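# Zip the suitcase closed along its wheeled end

## Task

Close the suitcase zipper along the side that carries the wheels, so the suitcase ends up resting flat with the same face upward as at the start. The zip must stay closed by itself; anything held shut only by a gripper at the end does not count. When finished, release everything and pull both arms away.

## Robot and tools

ROBOT. Two arms, left_arm and right_arm, each ending in a two-finger gripper. The fingers extend along the gripper's +z axis and close toward each other along its y axis. The reported gripper point sits between the finger pads, roughly 1 cm short of the tips.

FRAMES. Poses in results use one shared scene frame. The origin is on the table surface midway between the arms, +x runs out across the table, +z is up, and left_arm is on the +y side. The names left and right do not match image sides. Positions are in metres and orientations are quaternions written w, x, y, z. At long reach a printed position may be slightly wrong.

THE 14-NUMBER ROW. Both motion tools use the same row: 7 numbers for left_arm, then 7 for right_arm, always all 14 even when one arm stays still. Each arm's block is dx, dy, dz, rx, ry, rz, opening, and every value lies in [-1, 1]. The first six are an offset, not a pose. They are expressed in that gripper's own axes. A value of 1.0 means 0.6 m for dx to dz and 180 degrees for rotation. rx, ry and rz together form one rotation vector. Opening is absolute, not an offset: +1 is fully open (0.093 m gap) and -1 is fully closed.

execute_actions(actions). actions is a list of up to 15 actions. Each action is a table of up to 15 rows, and each row is one 1/30 s control step. If a table is shorter than 15 rows, its final row repeats until 15 steps have passed. Each row's offset is counted from the gripper's measured pose when that action began, not from the row before it. For the first action in a call, that start is the last pose a result reported. An empty list moves nothing and just returns state and images.

move(target, speed, blocking). target is a single 14-number row. Its offsets are counted from the pose shown in the latest result. Each gripper travels in a straight line toward its target, and both arms finish together. A move lasts 0.5 to 10 s and is cut off at 10 s, even if short of the target. speed is the top path speed in m/s, 0.002 to 0.5, default 0.25; rotation is capped at twice that value in rad/s. Each gripper takes the shorter rotation. Paths ignore obstacles and the other arm, and grippers can lag, drift or overshoot the speed, especially near full reach. The opening is applied at the start. With blocking=false the result returns after 0.5 s while motion continues. Until a result shows that move has ended, new rows and moves are rejected, so call wait or stop first. The result adds a 'move:' line giving the ending (done, off_target, moving, held, fault), any limits that acted, and each gripper's distance from its target. If only one arm is named, the other finished normally. limits=paced means the command was clipped. limits=held means a check blocked some steps, and the arm may then move much faster.

wait(seconds). Lets time run, 0 to 10 s, with each arm holding its last command. It returns early when a running move ends.

stop(). Brakes a running move. Faster arms need more distance to brake, and the fingers keep moving.

zoom_image(camera, region). Enlarges part of the latest image from cam_high, cam_low, cam_left_wrist or cam_right_wrist. region is [x0, y0, x1, y1] in pixels, origin top-left, no more than 504 by 504. All four cameras give 504x504 images, returned in that order.

finished_scene(scene). Pass the current scene number to end it for good. The goal must already be met and remain met.

CONTROL DETAILS. Each step, the commanded pose is limited to within 70 mm and 16 degrees of the measured pose, so large offsets need several actions. After an action an arm continues only to its last clipped pose. Position wins over orientation when both cannot be reached. Joint friction can leave the gripper up to about 31 mm off, and very small commands may do nothing. Elbows never fully straighten. 'Hand target' lines show where each gripper is being driven. A 'pose unreachable' line means a clearance check altered or blocked that arm's command. To keep an arm still, send it the offset back to its desired pose in the first call of a reply, then zeros, always with its wanted opening. The robot keeps holding the last command while you compose the next reply.

GRIP READINGS. grip_measured is the finger motor position on the same -1 to +1 scale. Pads meet near -0.94, and each millimetre of object width adds about 0.0208. Each gripper has a fixed offset of up to 0.02. Once pads contact something they stop, but the reading keeps heading to the commanded value, so it hardly reveals contact. Commanding further below the width's value squeezes harder, up to roughly 50 to 62 N per pad, less on thin parts. Keep sending the closing value to keep a grip. The last Joint positions entry per arm is the finger gap in metres, never below zero.

JOINT LIMITS (rad, base to gripper): waist -2.618 to 3.054, shoulder 0 to 3.142, elbow 0 to 3.142, wrist pitch -1.571 to 1.571, wrist yaw -1.571 to 1.571, wrist roll -2.094 to 2.094. Torque readings carry fixed offsets, scaling and noise, and are nonzero in free air.

AVOID. Knocking or pushing anything off the table fails the task. Do not let the arms collide or push on each other. Avoid dropping, slipping, slamming, hard strikes and very hard pushes, and remember that faster moves and targets deeper past contact press harder. Holding loads heats motors: a MOTOR HOT warning appears from 75 °C, 90 °C stops that arm for 10 s, and 100 °C makes the arm go limp and fall. FAULT lines report such stops. Smooth, economical motion is preferred.

Each tool is called after ">>>" as a command line: name --argument value for each argument, lists and objects as JSON in quotes; but a table of rows of numbers goes row by row, as --pt "numbers of a row", without its own name.

## Session

>>> execute_actions --actions '[]'

Scene clock: 0.00 s.
left_arm: end_effector_position=(+0.4305, +0.6078, +0.3558) grip_measured=+0.999 end_effector_quat_wxyz=(+0.444, -0.468, +0.754, -0.123) | right_arm: end_effector_position=(+0.3774, -0.4931, +0.3327) grip_measured=+1.000 end_effector_quat_wxyz=(+0.456, +0.088, +0.884, +0.060)
Joint positions: left_arm=[ 0.661  1.689  1.953 -0.919  0.335 -0.579  0.093] | right_arm=[-0.715  1.646  1.853 -1.063 -0.702 -0.409  0.093]
Joint velocities: left_arm=[-0.002  0.002 -0.007  0.007 -0.037 -0.037  0.001] | right_arm=[-0.002 -0.017  0.012  0.081  0.022  0.037  0.   ]
Joint torques (N m, as the arm reports them, + toward a larger angle): no reading
Motor temperatures (°C, as the motors report them): left_arm=[21 19 21 21 21 19] | right_arm=[20 23 20 22 21 22]
Hand target (left_arm): +0.431, +0.608, +0.356; +0.444, -0.468, +0.754, -0.123
Hand target (right_arm): +0.377, -0.493, +0.333; +0.456, +0.088, +0.884, +0.060

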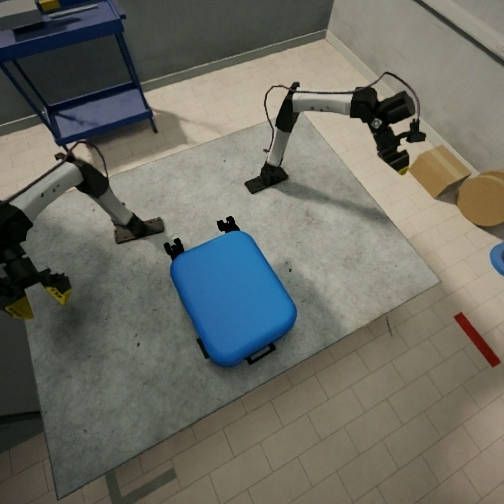

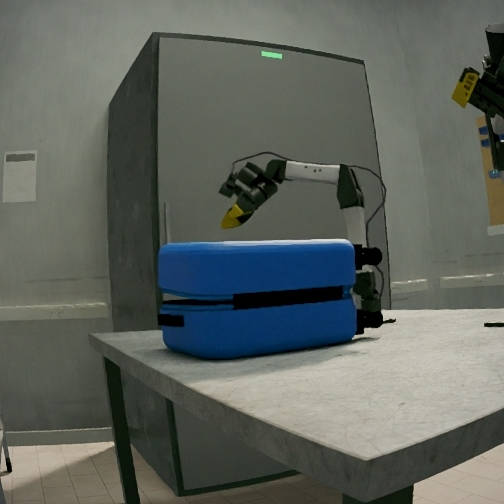

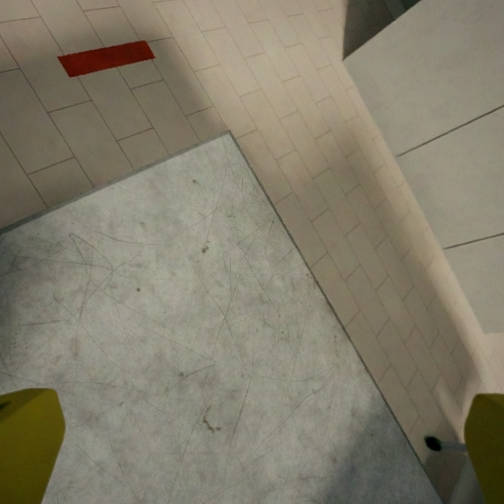

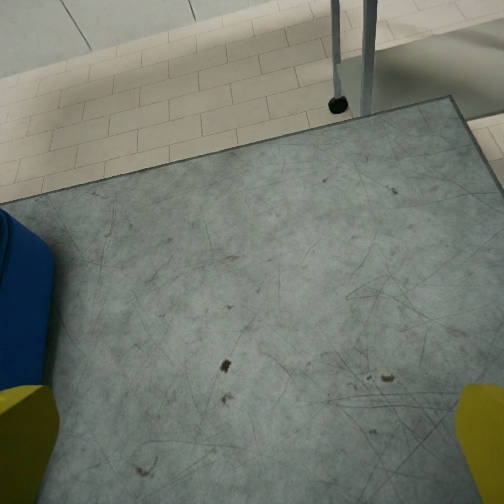

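>>> zoom_image --camera "cam_high" --region '[100, 150, 340, 390]'

>>> zoom_image --camera "cam_low" --region '[140, 210, 420, 380]'

Region (100, 150, 340, 390) of cam_high's 504x504 image, scaled by 2.100, with more detail than that image has.

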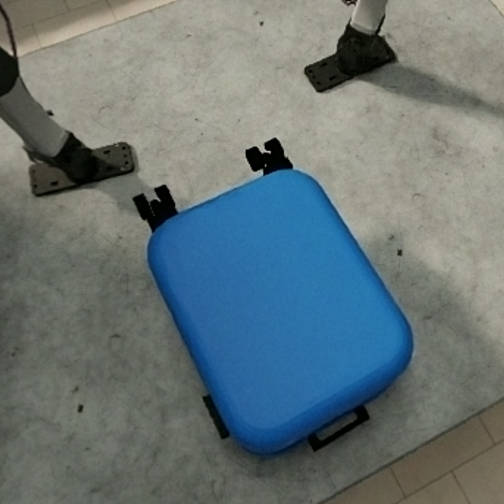

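Region (140, 210, 420, 380) of cam_low's 504x504 image, scaled by 1.800, with more detail than that image has; it fills the top 306 rows of this view, and the rest is white.

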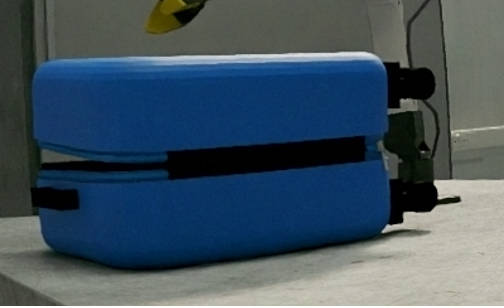

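>>> move --target '[0.725,-0.0515,-0.6285,0.199,0.096,0.403,1, 0.336,0.439,-0.428,-0.081,0.017,-0.132,1]' --speed 0.3

Scene clock: 79.47 s.
left_arm: end_effector_position=(+0.0817, +0.1475, +0.3597) grip_measured=+0.999 end_effector_quat_wxyz=(+0.395, +0.266, +0.839, -0.263) | right_arm: end_effector_position=(+0.0851, -0.1995, +0.3759) grip_measured=+1.000 end_effector_quat_wxyz=(+0.531, -0.162, +0.824, +0.114)
Joint positions: left_arm=[-2.092  1.052  1.566 -1.538 -0.872 -1.18   0.093] | right_arm=[ 0.225  0.46   1.57  -1.556 -0.314 -0.13   0.093]
Joint velocities: left_arm=[-0.007  0.012  0.012 -0.007 -0.007 -0.007 -0.   ] | right_arm=[ 0.002 -0.002  0.002 -0.051 -0.022  0.007  0.   ]
Joint torques (N m, as the arm reports them, + toward a larger angle): left_arm=[-0.82 -0.45  3.72  1.02 -0.48 -0.05] | right_arm=[-0.43  6.35  3.03  2.55 -0.19  0.  ]
Motor temperatures (°C, as the motors report them): left_arm=[21 28 27 29 21 19] | right_arm=[20 29 25 27 21 22]
Hand target (left_arm): +0.082, +0.149, +0.352; +0.401, +0.275, +0.839, -0.245
Hand target (right_arm): +0.084, -0.199, +0.375; +0.529, -0.160, +0.825, +0.118
Off the commanded pose (left_arm): 0.010 m, 18 deg; orientation clipped at the last step of the last action.
Off the commanded pose (right_arm): 0.008 m, 13 deg.
joint sent to its limit (left arm) — the command would take joint 4 (wrist pitch) past its lower limit, so that joint was sent only as far as its limit.
joint sent to its limit (right arm) — the command would take joint 4 (wrist pitch) past its lower limit, so that joint was sent only as far as its limit.
move: off_target (left_arm, right_arm); limits=paced

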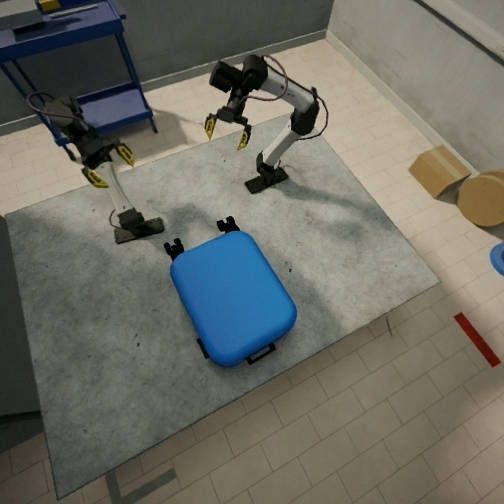

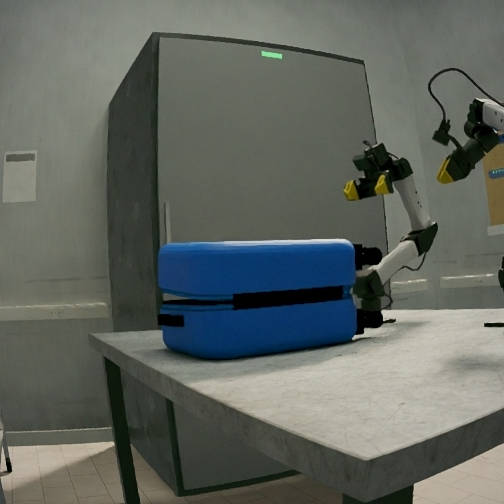

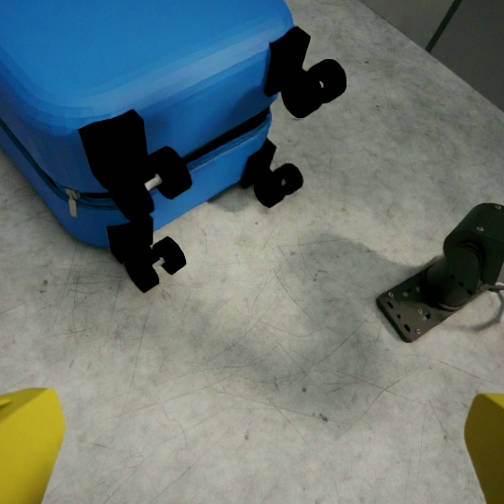

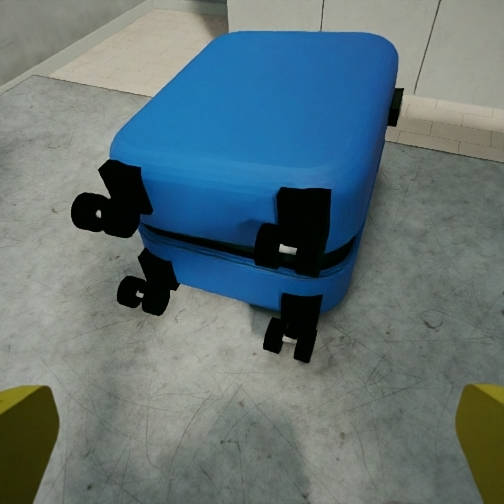

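>>> zoom_image --camera "cam_left_wrist" --region '[0, 100, 200, 300]'

>>> zoom_image --camera "cam_right_wrist" --region '[60, 130, 410, 370]'

Region (0, 100, 200, 300) of cam_left_wrist's 504x504 image, scaled by 2.520, with more detail than that image has.

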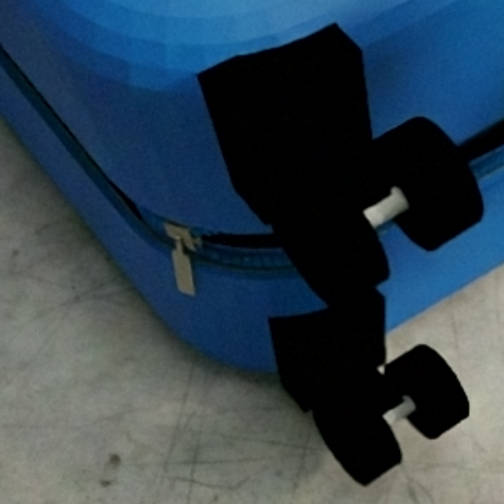

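Region (60, 130, 410, 370) of cam_right_wrist's 504x504 image, scaled by 1.440, with more detail than that image has; it fills the top 346 rows of this view, and the rest is white.

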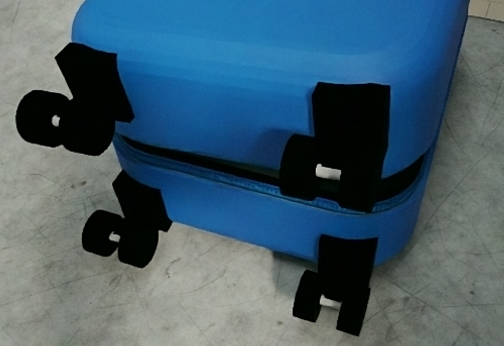

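>>> move --target '[0.213,0.251,0.221,-0.017,-0.105,0.074,1, -0.194,-0.0155,0.332,0.077,0.359,0.110,1]' --speed 0.25

Scene clock: 169.03 s.
left_arm: end_effector_position=(+0.1844, +0.2014, +0.1560) grip_measured=+0.999 end_effector_quat_wxyz=(+0.550, +0.301, +0.750, -0.208) | right_arm: end_effector_position=(+0.2986, -0.1180, +0.3926) grip_measured=+1.000 end_effector_quat_wxyz=(+0.313, -0.025, +0.938, +0.145)
Joint positions: left_arm=[-1.182  0.017  0.247 -0.568 -0.38  -0.11   0.093] | right_arm=[ 0.661  1.442  2.131 -1.556  0.024  0.434  0.093]
Joint velocities: left_arm=[ 0.027 -0.002 -0.012  0.022  0.139 -0.007  0.001] | right_arm=[-0.017 -0.007 -0.007  0.007 -0.022  0.022  0.   ]
Joint torques (N m, as the arm reports them, + toward a larger angle): left_arm=[0.66 0.8  5.82 2.28 0.08 0.03] | right_arm=[-0.83 -3.24  7.59  2.1  -0.04 -0.04]
Motor temperatures (°C, as the motors report them): left_arm=[21 21 25 27 22 19] | right_arm=[20 28 23 31 21 22]
Hand target (left_arm): +0.184, +0.200, +0.154; +0.553, +0.303, +0.746, -0.214
Hand target (right_arm): +0.300, -0.119, +0.399; +0.319, -0.018, +0.935, +0.153
Off the commanded pose (left_arm): 0.008 m, 4 deg.
Off the commanded pose (right_arm): 0.008 m, 40 deg; orientation clipped at the last step of the last action.
joint sent to its limit (left arm) — the command would take joint 2 (shoulder) past its lower limit, so that joint was sent only as far as its limit.
joint sent to its limit (right arm) — the command would take joint 4 (wrist pitch) past its lower limit, so that joint was sent only as far as its limit.
move: off_target (left_arm, right_arm); limits=paced

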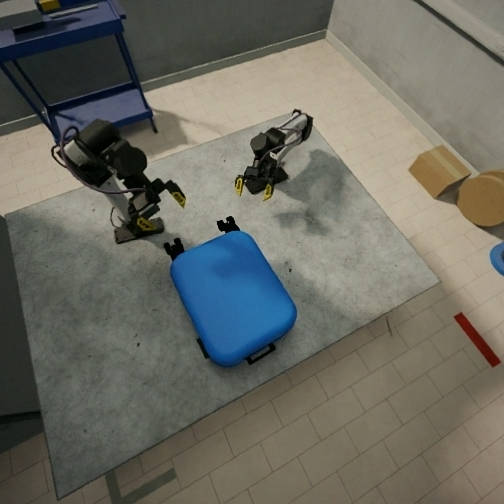

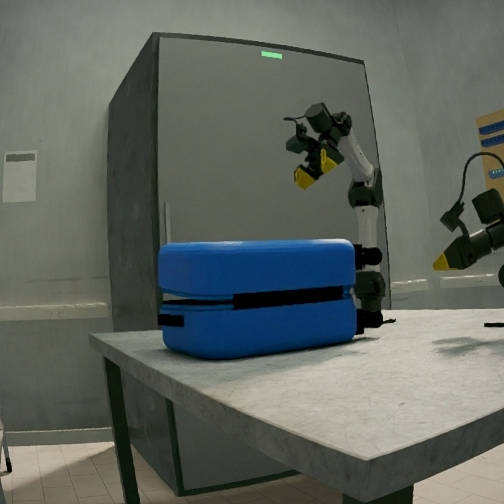

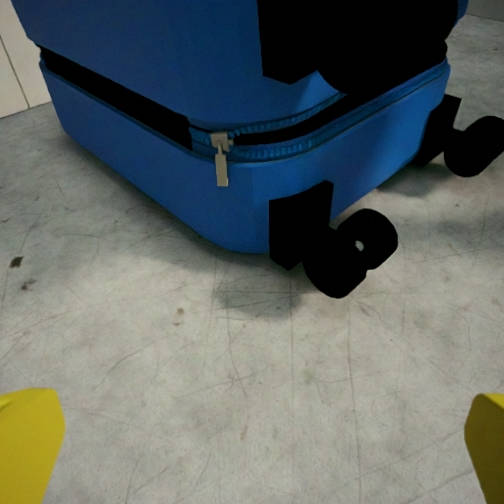

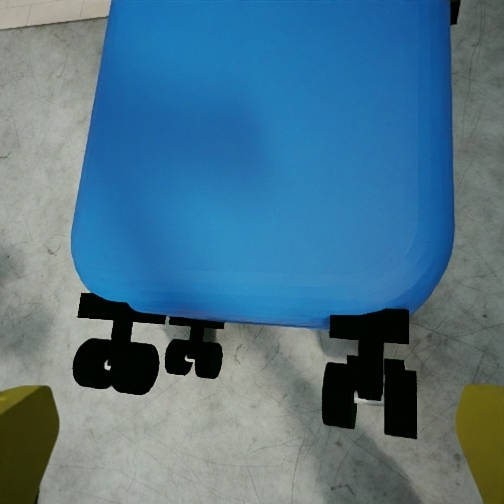

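>>> move --target '[-0.015,0.082,0.247,0.094,-0.061,0.015,-0.32, -0.103,-0.13,0.261,0.070,0.128,-0.046,-1]' --speed 0.2

Scene clock: 218.00 s.
left_arm: end_effector_position=(+0.3258, +0.1407, +0.1307) grip_measured=-0.319 end_effector_quat_wxyz=(+0.587, +0.383, +0.637, -0.321) | right_arm: end_effector_position=(+0.4450, -0.1481, +0.2766) grip_measured=-0.981 end_effector_quat_wxyz=(+0.189, -0.088, +0.978, +0.029)
Joint positions: left_arm=[-0.385  1.532  0.24   1.156  0.691  0.128  0.03 ] | right_arm=[ 0.423  1.971  2.342 -1.557  0.007  0.078  0.   ]
Joint velocities: left_arm=[ 0.007 -0.017 -0.007  0.037 -0.007 -0.022 -0.   ] | right_arm=[ 0.002  0.007  0.002  0.066  0.037 -0.007  0.   ]
Joint torques (N m, as the arm reports them, + toward a larger angle): left_arm=[ 0.42 -3.14  3.93  2.19  0.26 -0.15] | right_arm=[ -0.56 -10.44   9.18   1.49   0.08  -0.13]
Motor temperatures (°C, as the motors report them): left_arm=[21 21 27 33 22 19] | right_arm=[20 27 26 30 21 22]
Hand target (left_arm): +0.323, +0.143, +0.120; +0.575, +0.379, +0.647, -0.326
Hand target (right_arm): +0.448, -0.151, +0.288; +0.206, -0.087, +0.974, +0.027
Off the commanded pose (left_arm): 0.011 m, 2 deg.
Off the commanded pose (right_arm): 0.014 m, 7 deg.
joint sent to its limit (right arm) — the command would take joint 4 (wrist pitch) past its lower limit, so that joint was sent only as far as its limit.
move: off_target (left_arm, right_arm); limits=paced

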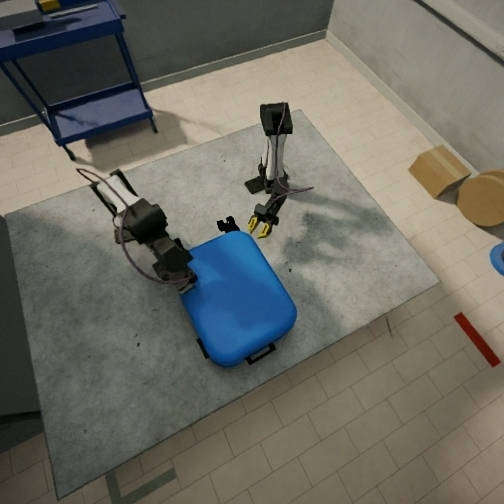

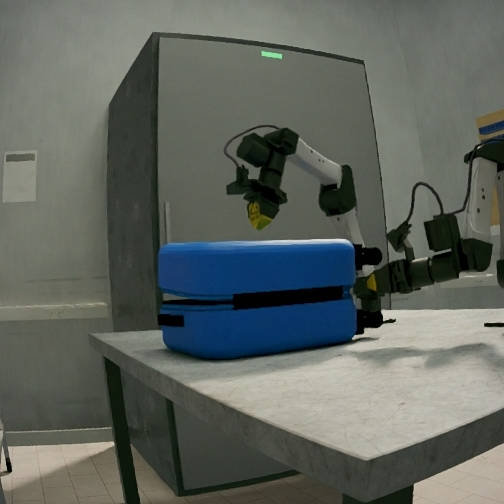

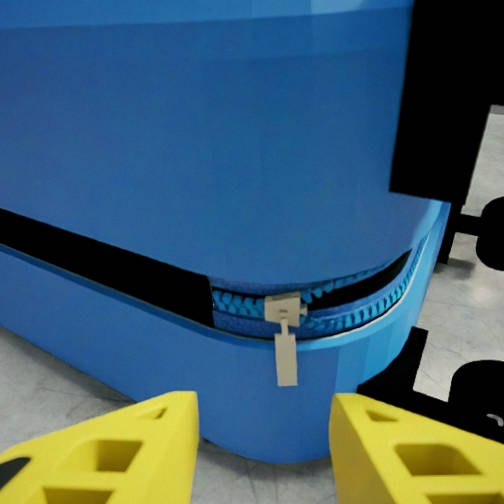

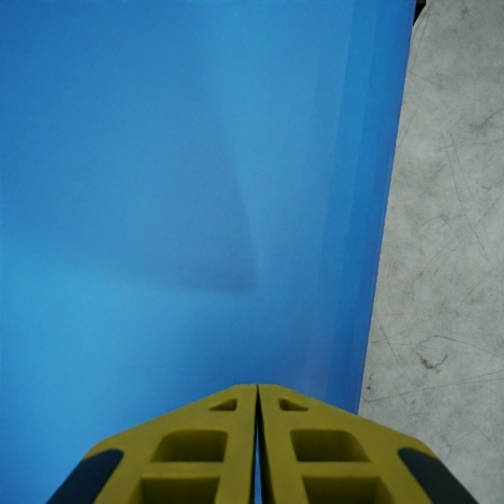

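>>> zoom_image --camera "cam_low" --region '[310, 220, 450, 350]'

Region (310, 220, 450, 350) of cam_low's 504x504 image, scaled by 3.600, with more detail than that image has; it fills the top 468 rows of this view, and the rest is white.

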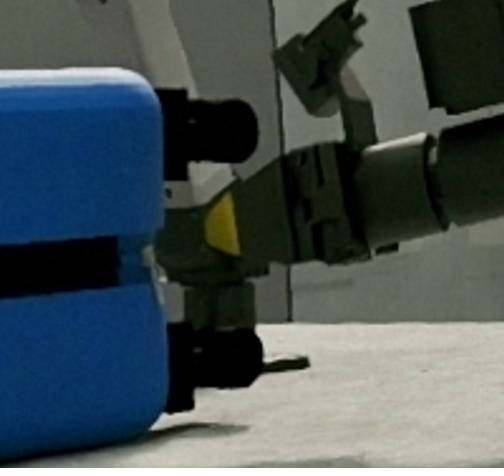

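>>> move --target '[0.07,-0.015,0.058,0,-0.033,0,-0.32, 0,0,0,0,0,0,-1]' --speed 0.08

Scene clock: 291.20 s.
left_arm: end_effector_position=(+0.3318, +0.1143, +0.0890) grip_measured=-0.319 end_effector_quat_wxyz=(+0.592, +0.384, +0.626, -0.332) | right_arm: end_effector_position=(+0.4450, -0.1481, +0.2766) grip_measured=-0.981 end_effector_quat_wxyz=(+0.189, -0.088, +0.978, +0.029)
Joint positions: left_arm=[-0.474  1.945  0.275  1.572  0.624  0.095  0.03 ] | right_arm=[ 0.423  1.971  2.342 -1.557  0.007  0.078  0.   ]
Joint velocities: left_arm=[ 0.012 -0.002  0.002  0.022  0.007 -0.007  0.   ] | right_arm=[ 0.002  0.007  0.007 -0.081 -0.022 -0.037  0.   ]
Joint torques (N m, as the arm reports them, + toward a larger angle): left_arm=[-0.77 -5.4   3.62  2.2   0.06 -0.04] | right_arm=[ -0.21 -10.32   6.42   1.52   0.    -0.06]
Motor temperatures (°C, as the motors report them): left_arm=[21 21 26 36 22 19] | right_arm=[20 36 31 28 21 22]
Hand target (left_arm): +0.335, +0.111, +0.085; +0.592, +0.384, +0.627, -0.330
Hand target (right_arm): +0.445, -0.148, +0.277; +0.189, -0.088, +0.978, +0.029
Off the commanded pose (left_arm): 0.006 m, 5 deg.
Off the commanded pose (right_arm): 0.000 m, 0 deg.
joint sent to its limit (left arm) — the command would take joint 4 (wrist pitch) past its upper limit, so that joint was sent only as far as its limit.
move: off_target (left_arm)

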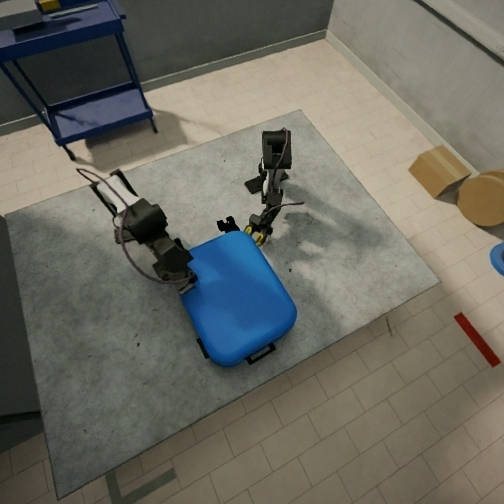

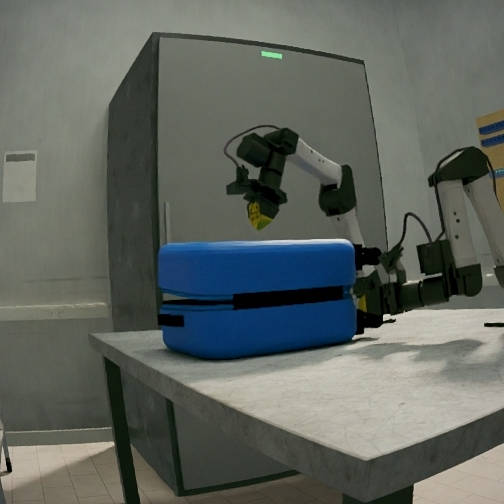

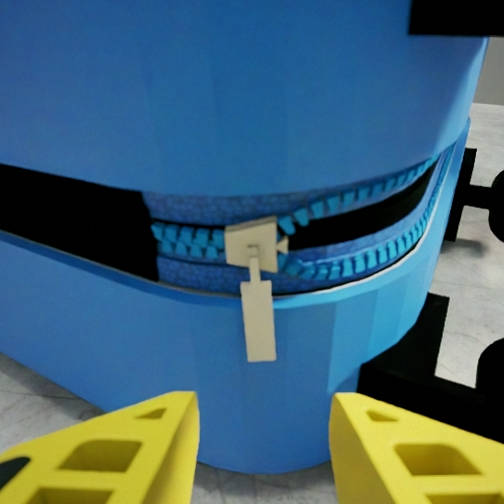

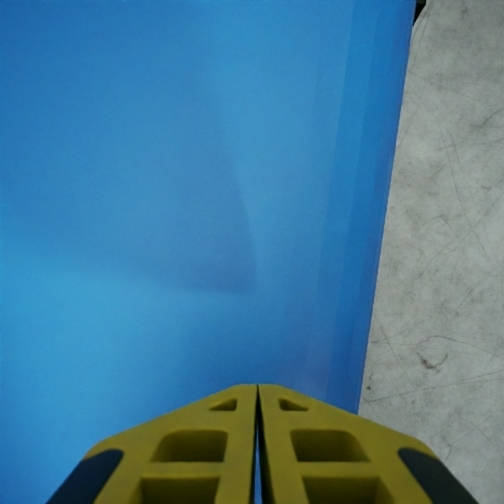

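>>> zoom_image --camera "cam_low" --region '[320, 230, 440, 345]'

Region (320, 230, 440, 345) of cam_low's 504x504 image, scaled by 4.200, with more detail than that image has; it fills the top 483 rows of this view, and the rest is white.

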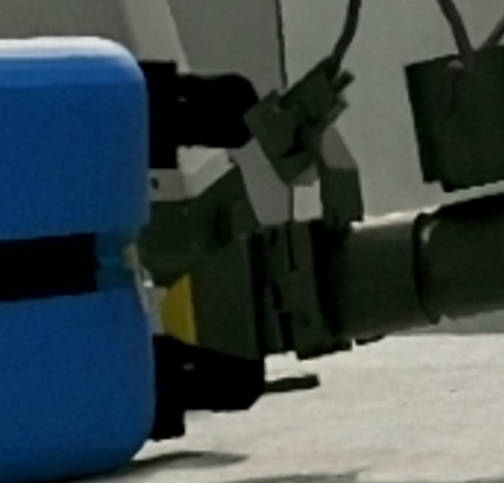

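>>> move --target '[-0.012,0.002,0.035,0,0,0,-0.45, 0,0,0,0,0,0,-1]' --speed 0.03

Scene clock: 351.07 s.
left_arm: end_effector_position=(+0.3402, +0.0990, +0.0932) grip_measured=-0.449 end_effector_quat_wxyz=(+0.594, +0.386, +0.623, -0.333) | right_arm: end_effector_position=(+0.4450, -0.1481, +0.2766) grip_measured=-0.981 end_effector_quat_wxyz=(+0.189, -0.088, +0.978, +0.029)
Joint positions: left_arm=[-0.514  1.945  0.334  1.523  0.588  0.094  0.024] | right_arm=[ 0.423  1.971  2.342 -1.557  0.007  0.078  0.   ]
Joint velocities: left_arm=[-0.017  0.012  0.002 -0.066  0.022  0.081  0.001] | right_arm=[-0.007  0.002 -0.027  0.037 -0.051  0.037  0.   ]
Joint torques (N m, as the arm reports them, + toward a larger angle): left_arm=[-0.59 -8.96  4.27  1.83  0.1  -0.11] | right_arm=[ -0.22 -10.28   6.44   1.52   0.01  -0.06]
Motor temperatures (°C, as the motors report them): left_arm=[21 23 26 39 22 19] | right_arm=[20 38 29 28 21 22]
Hand target (left_arm): +0.343, +0.096, +0.094; +0.592, +0.383, +0.626, -0.333
Hand target (right_arm): +0.445, -0.148, +0.277; +0.189, -0.088, +0.978, +0.029
Off the commanded pose (left_arm): 0.004 m, 1 deg.
Off the commanded pose (right_arm): 0.000 m, 0 deg.
move: done

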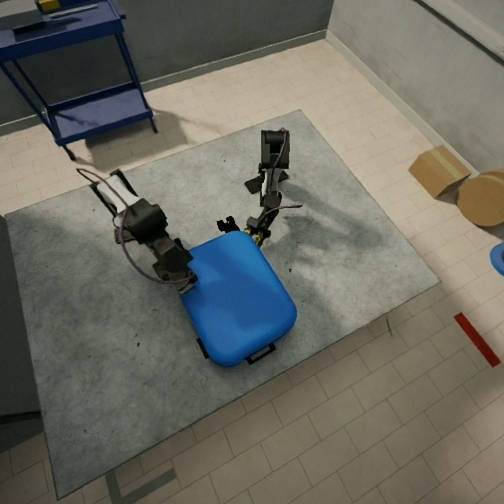

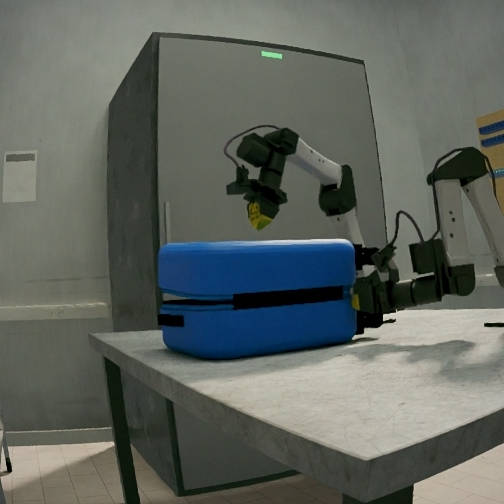

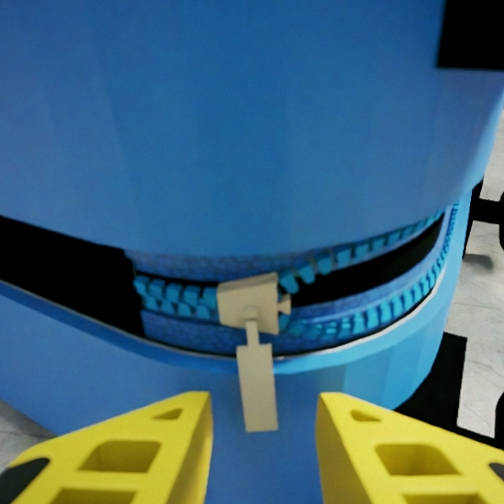

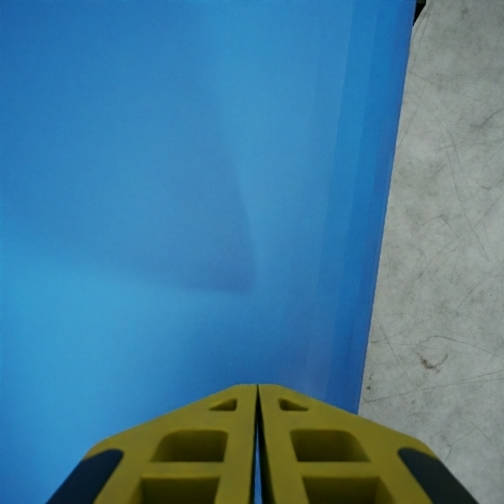

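>>> move --target '[-0.002,0.002,0.022,0,0,0,-0.45, 0,0,0,0,0,0,-1]' --speed 0.02

Scene clock: 358.30 s.
left_arm: end_effector_position=(+0.3408, +0.0965, +0.0939) grip_measured=-0.449 end_effector_quat_wxyz=(+0.595, +0.386, +0.622, -0.332) | right_arm: end_effector_position=(+0.4450, -0.1481, +0.2766) grip_measured=-0.981 end_effector_quat_wxyz=(+0.189, -0.088, +0.978, +0.029)
Joint positions: left_arm=[-0.522  1.945  0.34   1.519  0.58   0.094  0.024] | right_arm=[ 0.423  1.971  2.342 -1.557  0.007  0.078  0.   ]
Joint velocities: left_arm=[-0.007 -0.002 -0.022  0.007 -0.007 -0.007 -0.   ] | right_arm=[ 0.007 -0.012  0.017 -0.037 -0.037  0.022  0.   ]
Joint torques (N m, as the arm reports them, + toward a larger angle): left_arm=[-1.25 -6.67  6.03  1.89 -0.04 -0.11] | right_arm=[ -0.23 -10.31   6.44   1.52   0.    -0.07]
Motor temperatures (°C, as the motors report them): left_arm=[21 24 26 38 22 19] | right_arm=[20 38 29 28 21 22]
Hand target (left_arm): +0.347, +0.088, +0.094; +0.594, +0.386, +0.622, -0.333
Hand target (right_arm): +0.445, -0.148, +0.277; +0.189, -0.088, +0.978, +0.029
Off the commanded pose (left_arm): 0.011 m, 0 deg.
Off the commanded pose (right_arm): 0.000 m, 0 deg.
move: off_target (left_arm)

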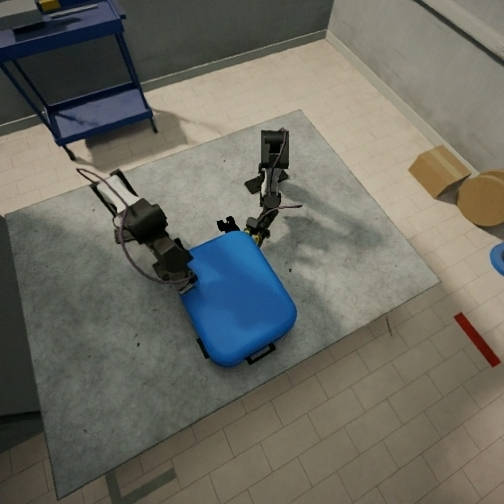

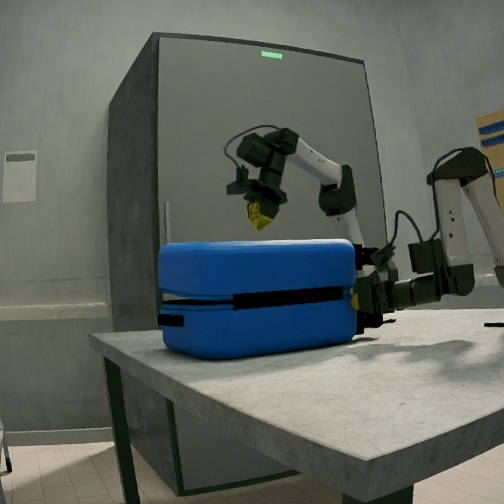

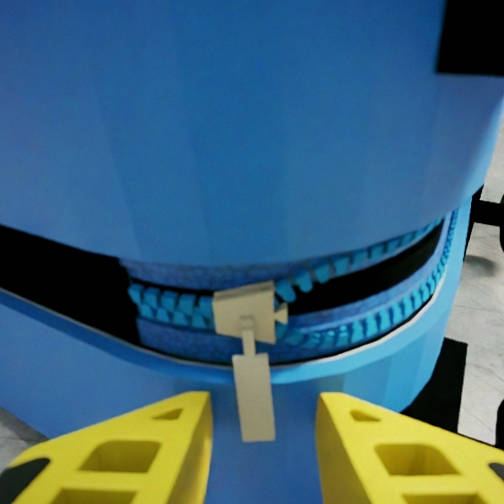

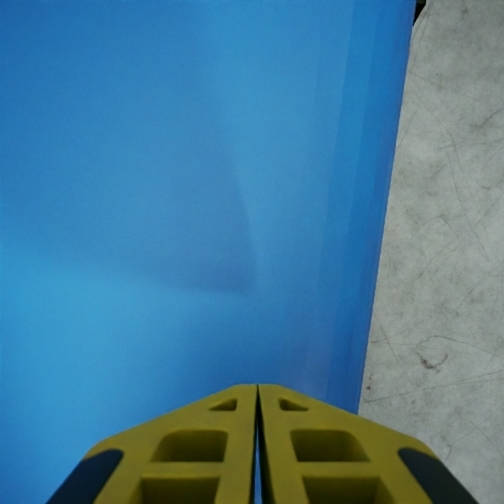

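>>> execute_actions --actions '[[[0,0,0.01,0,0,0,-0.5,0,0,0,0,0,0,-1],[0,0,0.01,0,0,0,-0.53,0,0,0,0,0,0,-1],[0,0,0.01,0,0,0,-0.56,0,0,0,0,0,0,-1],[0,0,0.01,0,0,0,-0.59,0,0,0,0,0,0,-1],[0,0,0.01,0,0,0,-0.62,0,0,0,0,0,0,-1],[0,0,0.01,0,0,0,-0.65,0,0,0,0,0,0,-1],[0,0,0.01,0,0,0,-0.68,0,0,0,0,0,0,-1],[0,0,0.01,0,0,0,-0.70,0,0,0,0,0,0,-1],[0,0,0.01,0,0,0,-0.72,0,0,0,0,0,0,-1],[0,0,0.01,0,0,0,-0.74,0,0,0,0,0,0,-1],[0,0,0.01,0,0,0,-0.76,0,0,0,0,0,0,-1],[0,0,0.01,0,0,0,-0.78,0,0,0,0,0,0,-1],[0,0,0.01,0,0,0,-0.80,0,0,0,0,0,0,-1],[0,0,0.01,0,0,0,-0.82,0,0,0,0,0,0,-1],[0,0,0.01,0,0,0,-0.84,0,0,0,0,0,0,-1]],[[0,0,0.01,0,0,0,-0.86,0,0,0,0,0,0,-1]]]'

Scene clock: 367.90 s.
left_arm: end_effector_position=(+0.3426, +0.0975, +0.0938) grip_measured=-0.854 end_effector_quat_wxyz=(+0.597, +0.383, +0.624, -0.328) | right_arm: end_effector_position=(+0.4450, -0.1481, +0.2766) grip_measured=-0.981 end_effector_quat_wxyz=(+0.189, -0.088, +0.978, +0.029)
Joint positions: left_arm=[-0.522  1.945  0.34   1.519  0.568  0.094  0.004] | right_arm=[ 0.423  1.971  2.342 -1.557  0.007  0.078  0.   ]
Joint velocities: left_arm=[-0.007 -0.002 -0.002 -0.007  0.051 -0.022  0.001] | right_arm=[-0.002  0.002 -0.002 -0.037 -0.022 -0.022  0.   ]
Joint torques (N m, as the arm reports them, + toward a larger angle): left_arm=[-1.05 -7.1   4.37  2.06  0.03 -0.05] | right_arm=[ -0.22 -10.28   6.43   1.51   0.    -0.07]
Motor temperatures (°C, as the motors report them): left_arm=[21 25 27 38 22 19] | right_arm=[20 39 29 28 21 22]
Hand target (left_arm): +0.345, +0.092, +0.093; +0.596, +0.383, +0.624, -0.329
Hand target (right_arm): +0.445, -0.148, +0.277; +0.189, -0.088, +0.978, +0.029
Off the commanded pose (left_arm): 0.006 m, 0 deg.
Off the commanded pose (right_arm): 0.000 m, 0 deg.

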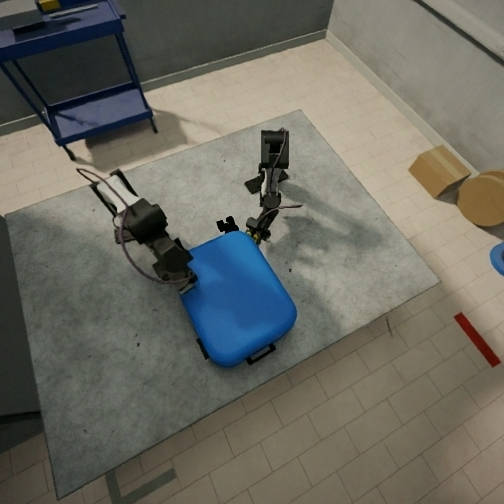

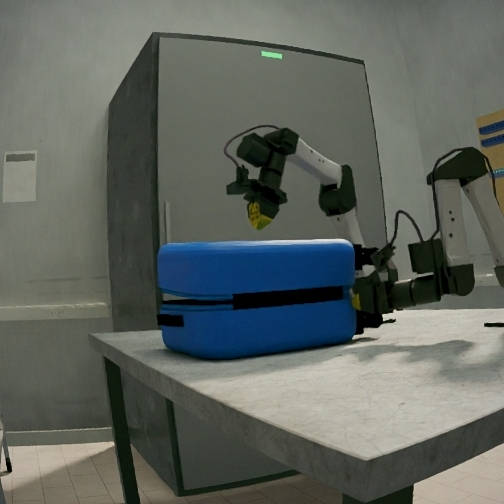

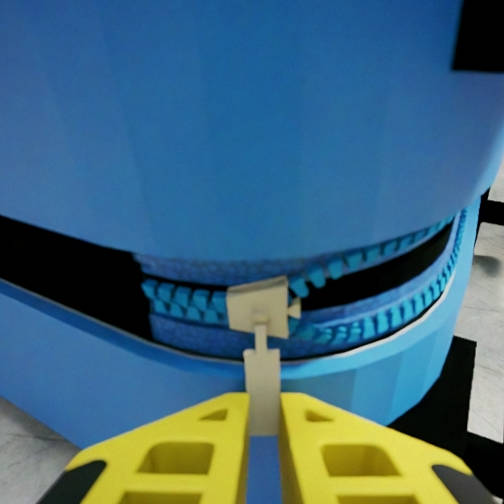

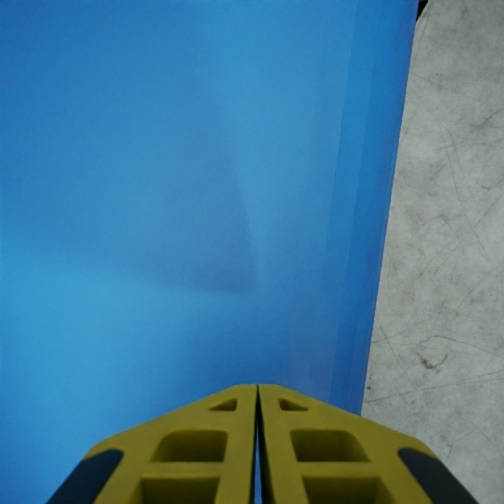

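>>> move --target '[0,0,0,0,0,0,-0.93, 0.021,0.023,0.064,0,0.03,0,-1]' --speed 0.04

Scene clock: 381.63 s.
left_arm: end_effector_position=(+0.3428, +0.0978, +0.0938) grip_measured=-0.920 end_effector_quat_wxyz=(+0.597, +0.383, +0.624, -0.328) | right_arm: end_effector_position=(+0.4435, -0.1370, +0.2478) grip_measured=-0.981 end_effector_quat_wxyz=(+0.153, -0.088, +0.984, +0.026)
Joint positions: left_arm=[-0.521  1.945  0.34   1.519  0.568  0.094  0.001] | right_arm=[ 0.449  1.992  2.266 -1.534  0.008  0.105  0.   ]
Joint velocities: left_arm=[ 0.007  0.007  0.002 -0.022  0.007  0.066 -0.001] | right_arm=[-0.002  0.002 -0.022 -0.022 -0.051 -0.007  0.   ]
Joint torques (N m, as the arm reports them, + toward a larger angle): left_arm=[-0.13 -8.26  3.12  2.16  0.09 -0.01] | right_arm=[ 0.38 -9.74  4.68  1.52  0.02  0.  ]
Motor temperatures (°C, as the motors report them): left_arm=[21 25 27 39 22 19] | right_arm=[20 39 29 28 21 22]
Hand target (left_arm): +0.343, +0.098, +0.094; +0.597, +0.383, +0.624, -0.328
Hand target (right_arm): +0.445, -0.133, +0.237; +0.142, -0.089, +0.985, +0.025
Off the commanded pose (left_arm): 0.000 m, 0 deg.
Off the commanded pose (right_arm): 0.012 m, 1 deg.
move: off_target (right_arm)

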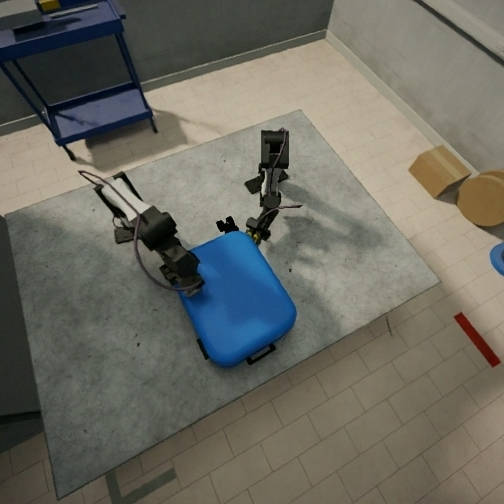

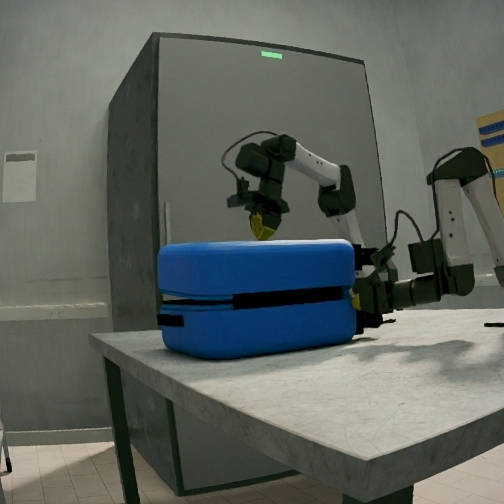

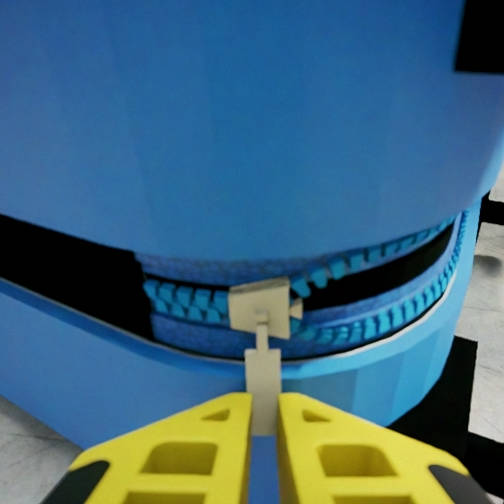

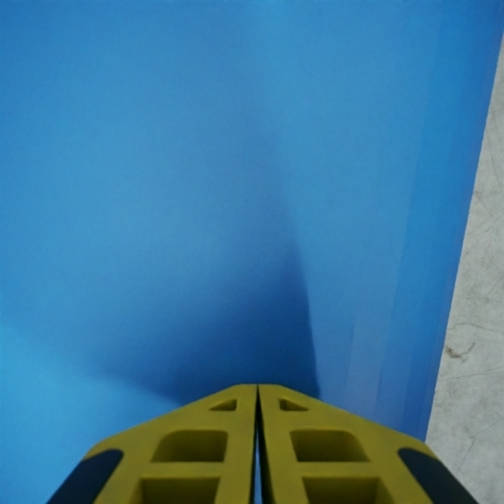

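>>> move --target '[0,0,0,0,0,0,-0.93, 0.023,-0.002,0.071,0,0.0,0,-1]' --speed 0.03

Scene clock: 388.43 s.
left_arm: end_effector_position=(+0.3428, +0.0978, +0.0938) grip_measured=-0.920 end_effector_quat_wxyz=(+0.597, +0.383, +0.624, -0.328) | right_arm: end_effector_position=(+0.4438, -0.1420, +0.2293) grip_measured=-0.982 end_effector_quat_wxyz=(+0.183, -0.085, +0.979, +0.018)
Joint positions: left_arm=[-0.521  1.945  0.34   1.519  0.568  0.094  0.001] | right_arm=[ 0.449  1.868  1.99  -1.324  0.036  0.106  0.   ]
Joint velocities: left_arm=[ 0.002 -0.022 -0.007 -0.037 -0.066  0.022  0.   ] | right_arm=[ 0.002 -0.002  0.002  0.051 -0.007  0.022  0.   ]
Joint torques (N m, as the arm reports them, + toward a larger angle): left_arm=[-0.2  -8.    3.17  2.15  0.11 -0.07] | right_arm=[-0.13 -7.72  3.06  1.74 -0.31 -0.06]
Motor temperatures (°C, as the motors report them): left_arm=[21 26 26 39 22 19] | right_arm=[20 39 28 28 21 22]
Hand target (left_arm): +0.343, +0.098, +0.094; +0.597, +0.383, +0.624, -0.328
Hand target (right_arm): +0.442, -0.137, +0.203; +0.152, -0.088, +0.984, +0.026
Off the commanded pose (left_arm): 0.000 m, 0 deg.
Off the commanded pose (right_arm): 0.027 m, 4 deg.
move: off_target (right_arm)

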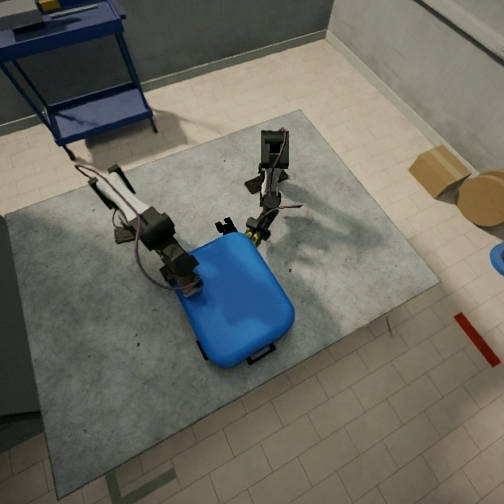

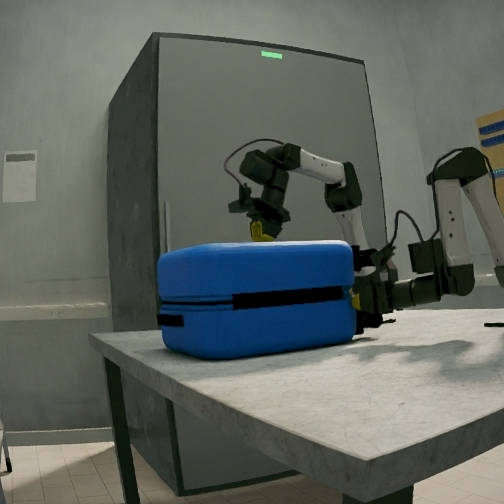

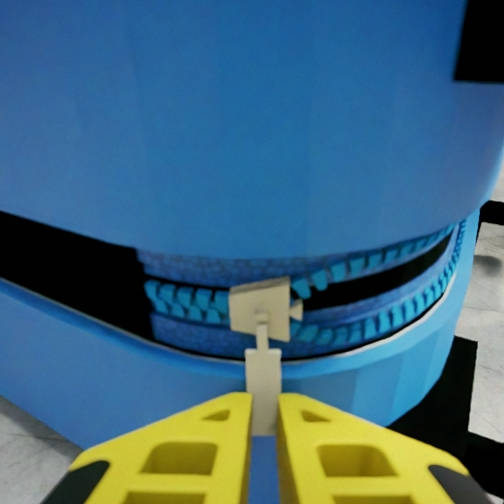

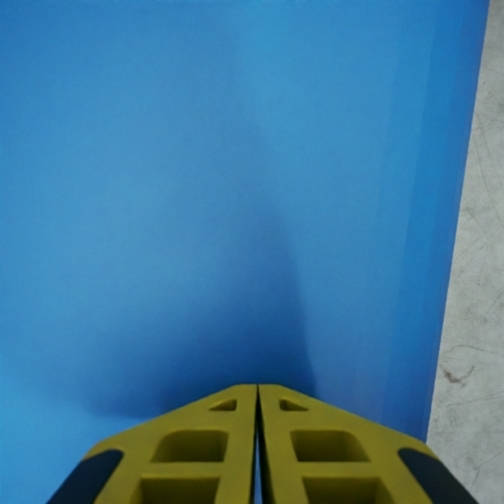

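>>> move --target '[-0.013,-0.032,-0.006,0,0,-0.25,-0.93, 0.027,0.005,0.07,0,0.02,0,-1]' --speed 0.2

Scene clock: 410.17 s.
left_arm: end_effector_position=(+0.3281, +0.0888, +0.1009) grip_measured=-0.920 end_effector_quat_wxyz=(+0.429, +0.121, +0.719, -0.533) | right_arm: end_effector_position=(+0.4436, -0.1424, +0.2284) grip_measured=-0.982 end_effector_quat_wxyz=(+0.203, -0.083, +0.975, +0.021)
Joint positions: left_arm=[-0.58   1.901  0.308  1.521  0.516 -0.691  0.001] | right_arm=[ 0.449  1.821  1.909 -1.25   0.039  0.107  0.   ]
Joint velocities: left_arm=[ 0.032  0.002 -0.012 -0.051  0.007 -0.007 -0.002] | right_arm=[-0.007 -0.007 -0.007  0.081 -0.037 -0.066  0.   ]
Joint torques (N m, as the arm reports them, + toward a larger angle): left_arm=[-0.82 -9.68  1.96  2.05  0.01 -0.06] | right_arm=[ 0.19 -5.01  1.91  1.8  -0.06  0.  ]
Motor temperatures (°C, as the motors report them): left_arm=[21 27 26 40 22 19] | right_arm=[20 37 27 28 21 22]
Hand target (left_arm): +0.324, +0.090, +0.101; +0.426, +0.114, +0.723, -0.532
Hand target (right_arm): +0.440, -0.139, +0.186; +0.152, -0.085, +0.985, +0.015
Off the commanded pose (left_arm): 0.004 m, 1 deg.
Off the commanded pose (right_arm): 0.044 m, 6 deg.
move: off_target (right_arm)

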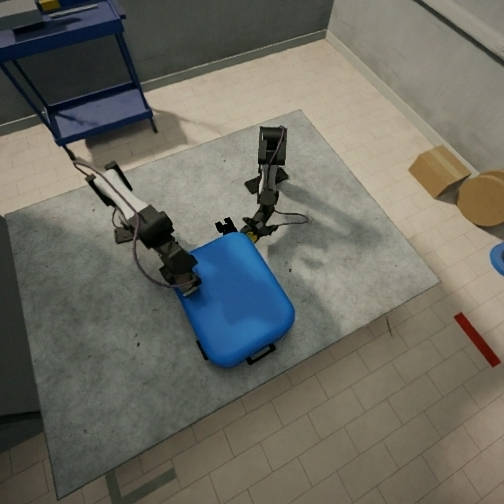

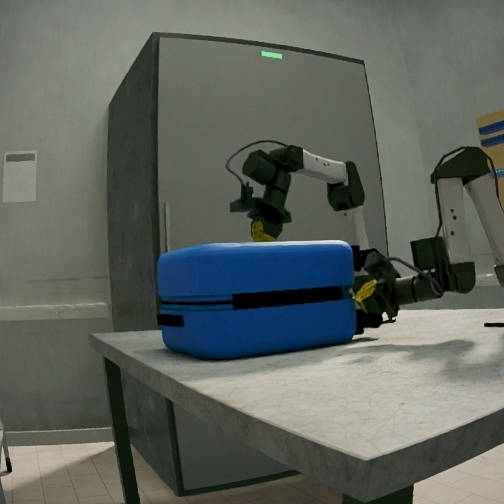

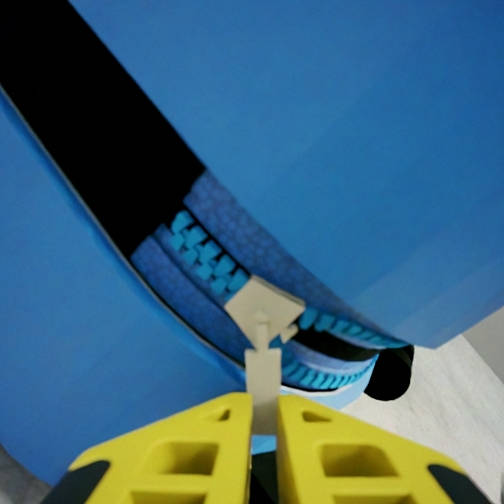

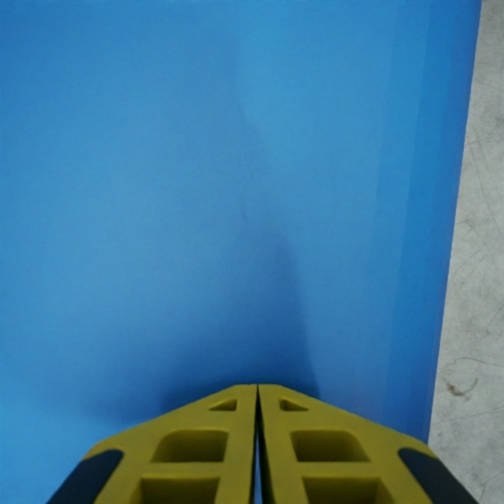

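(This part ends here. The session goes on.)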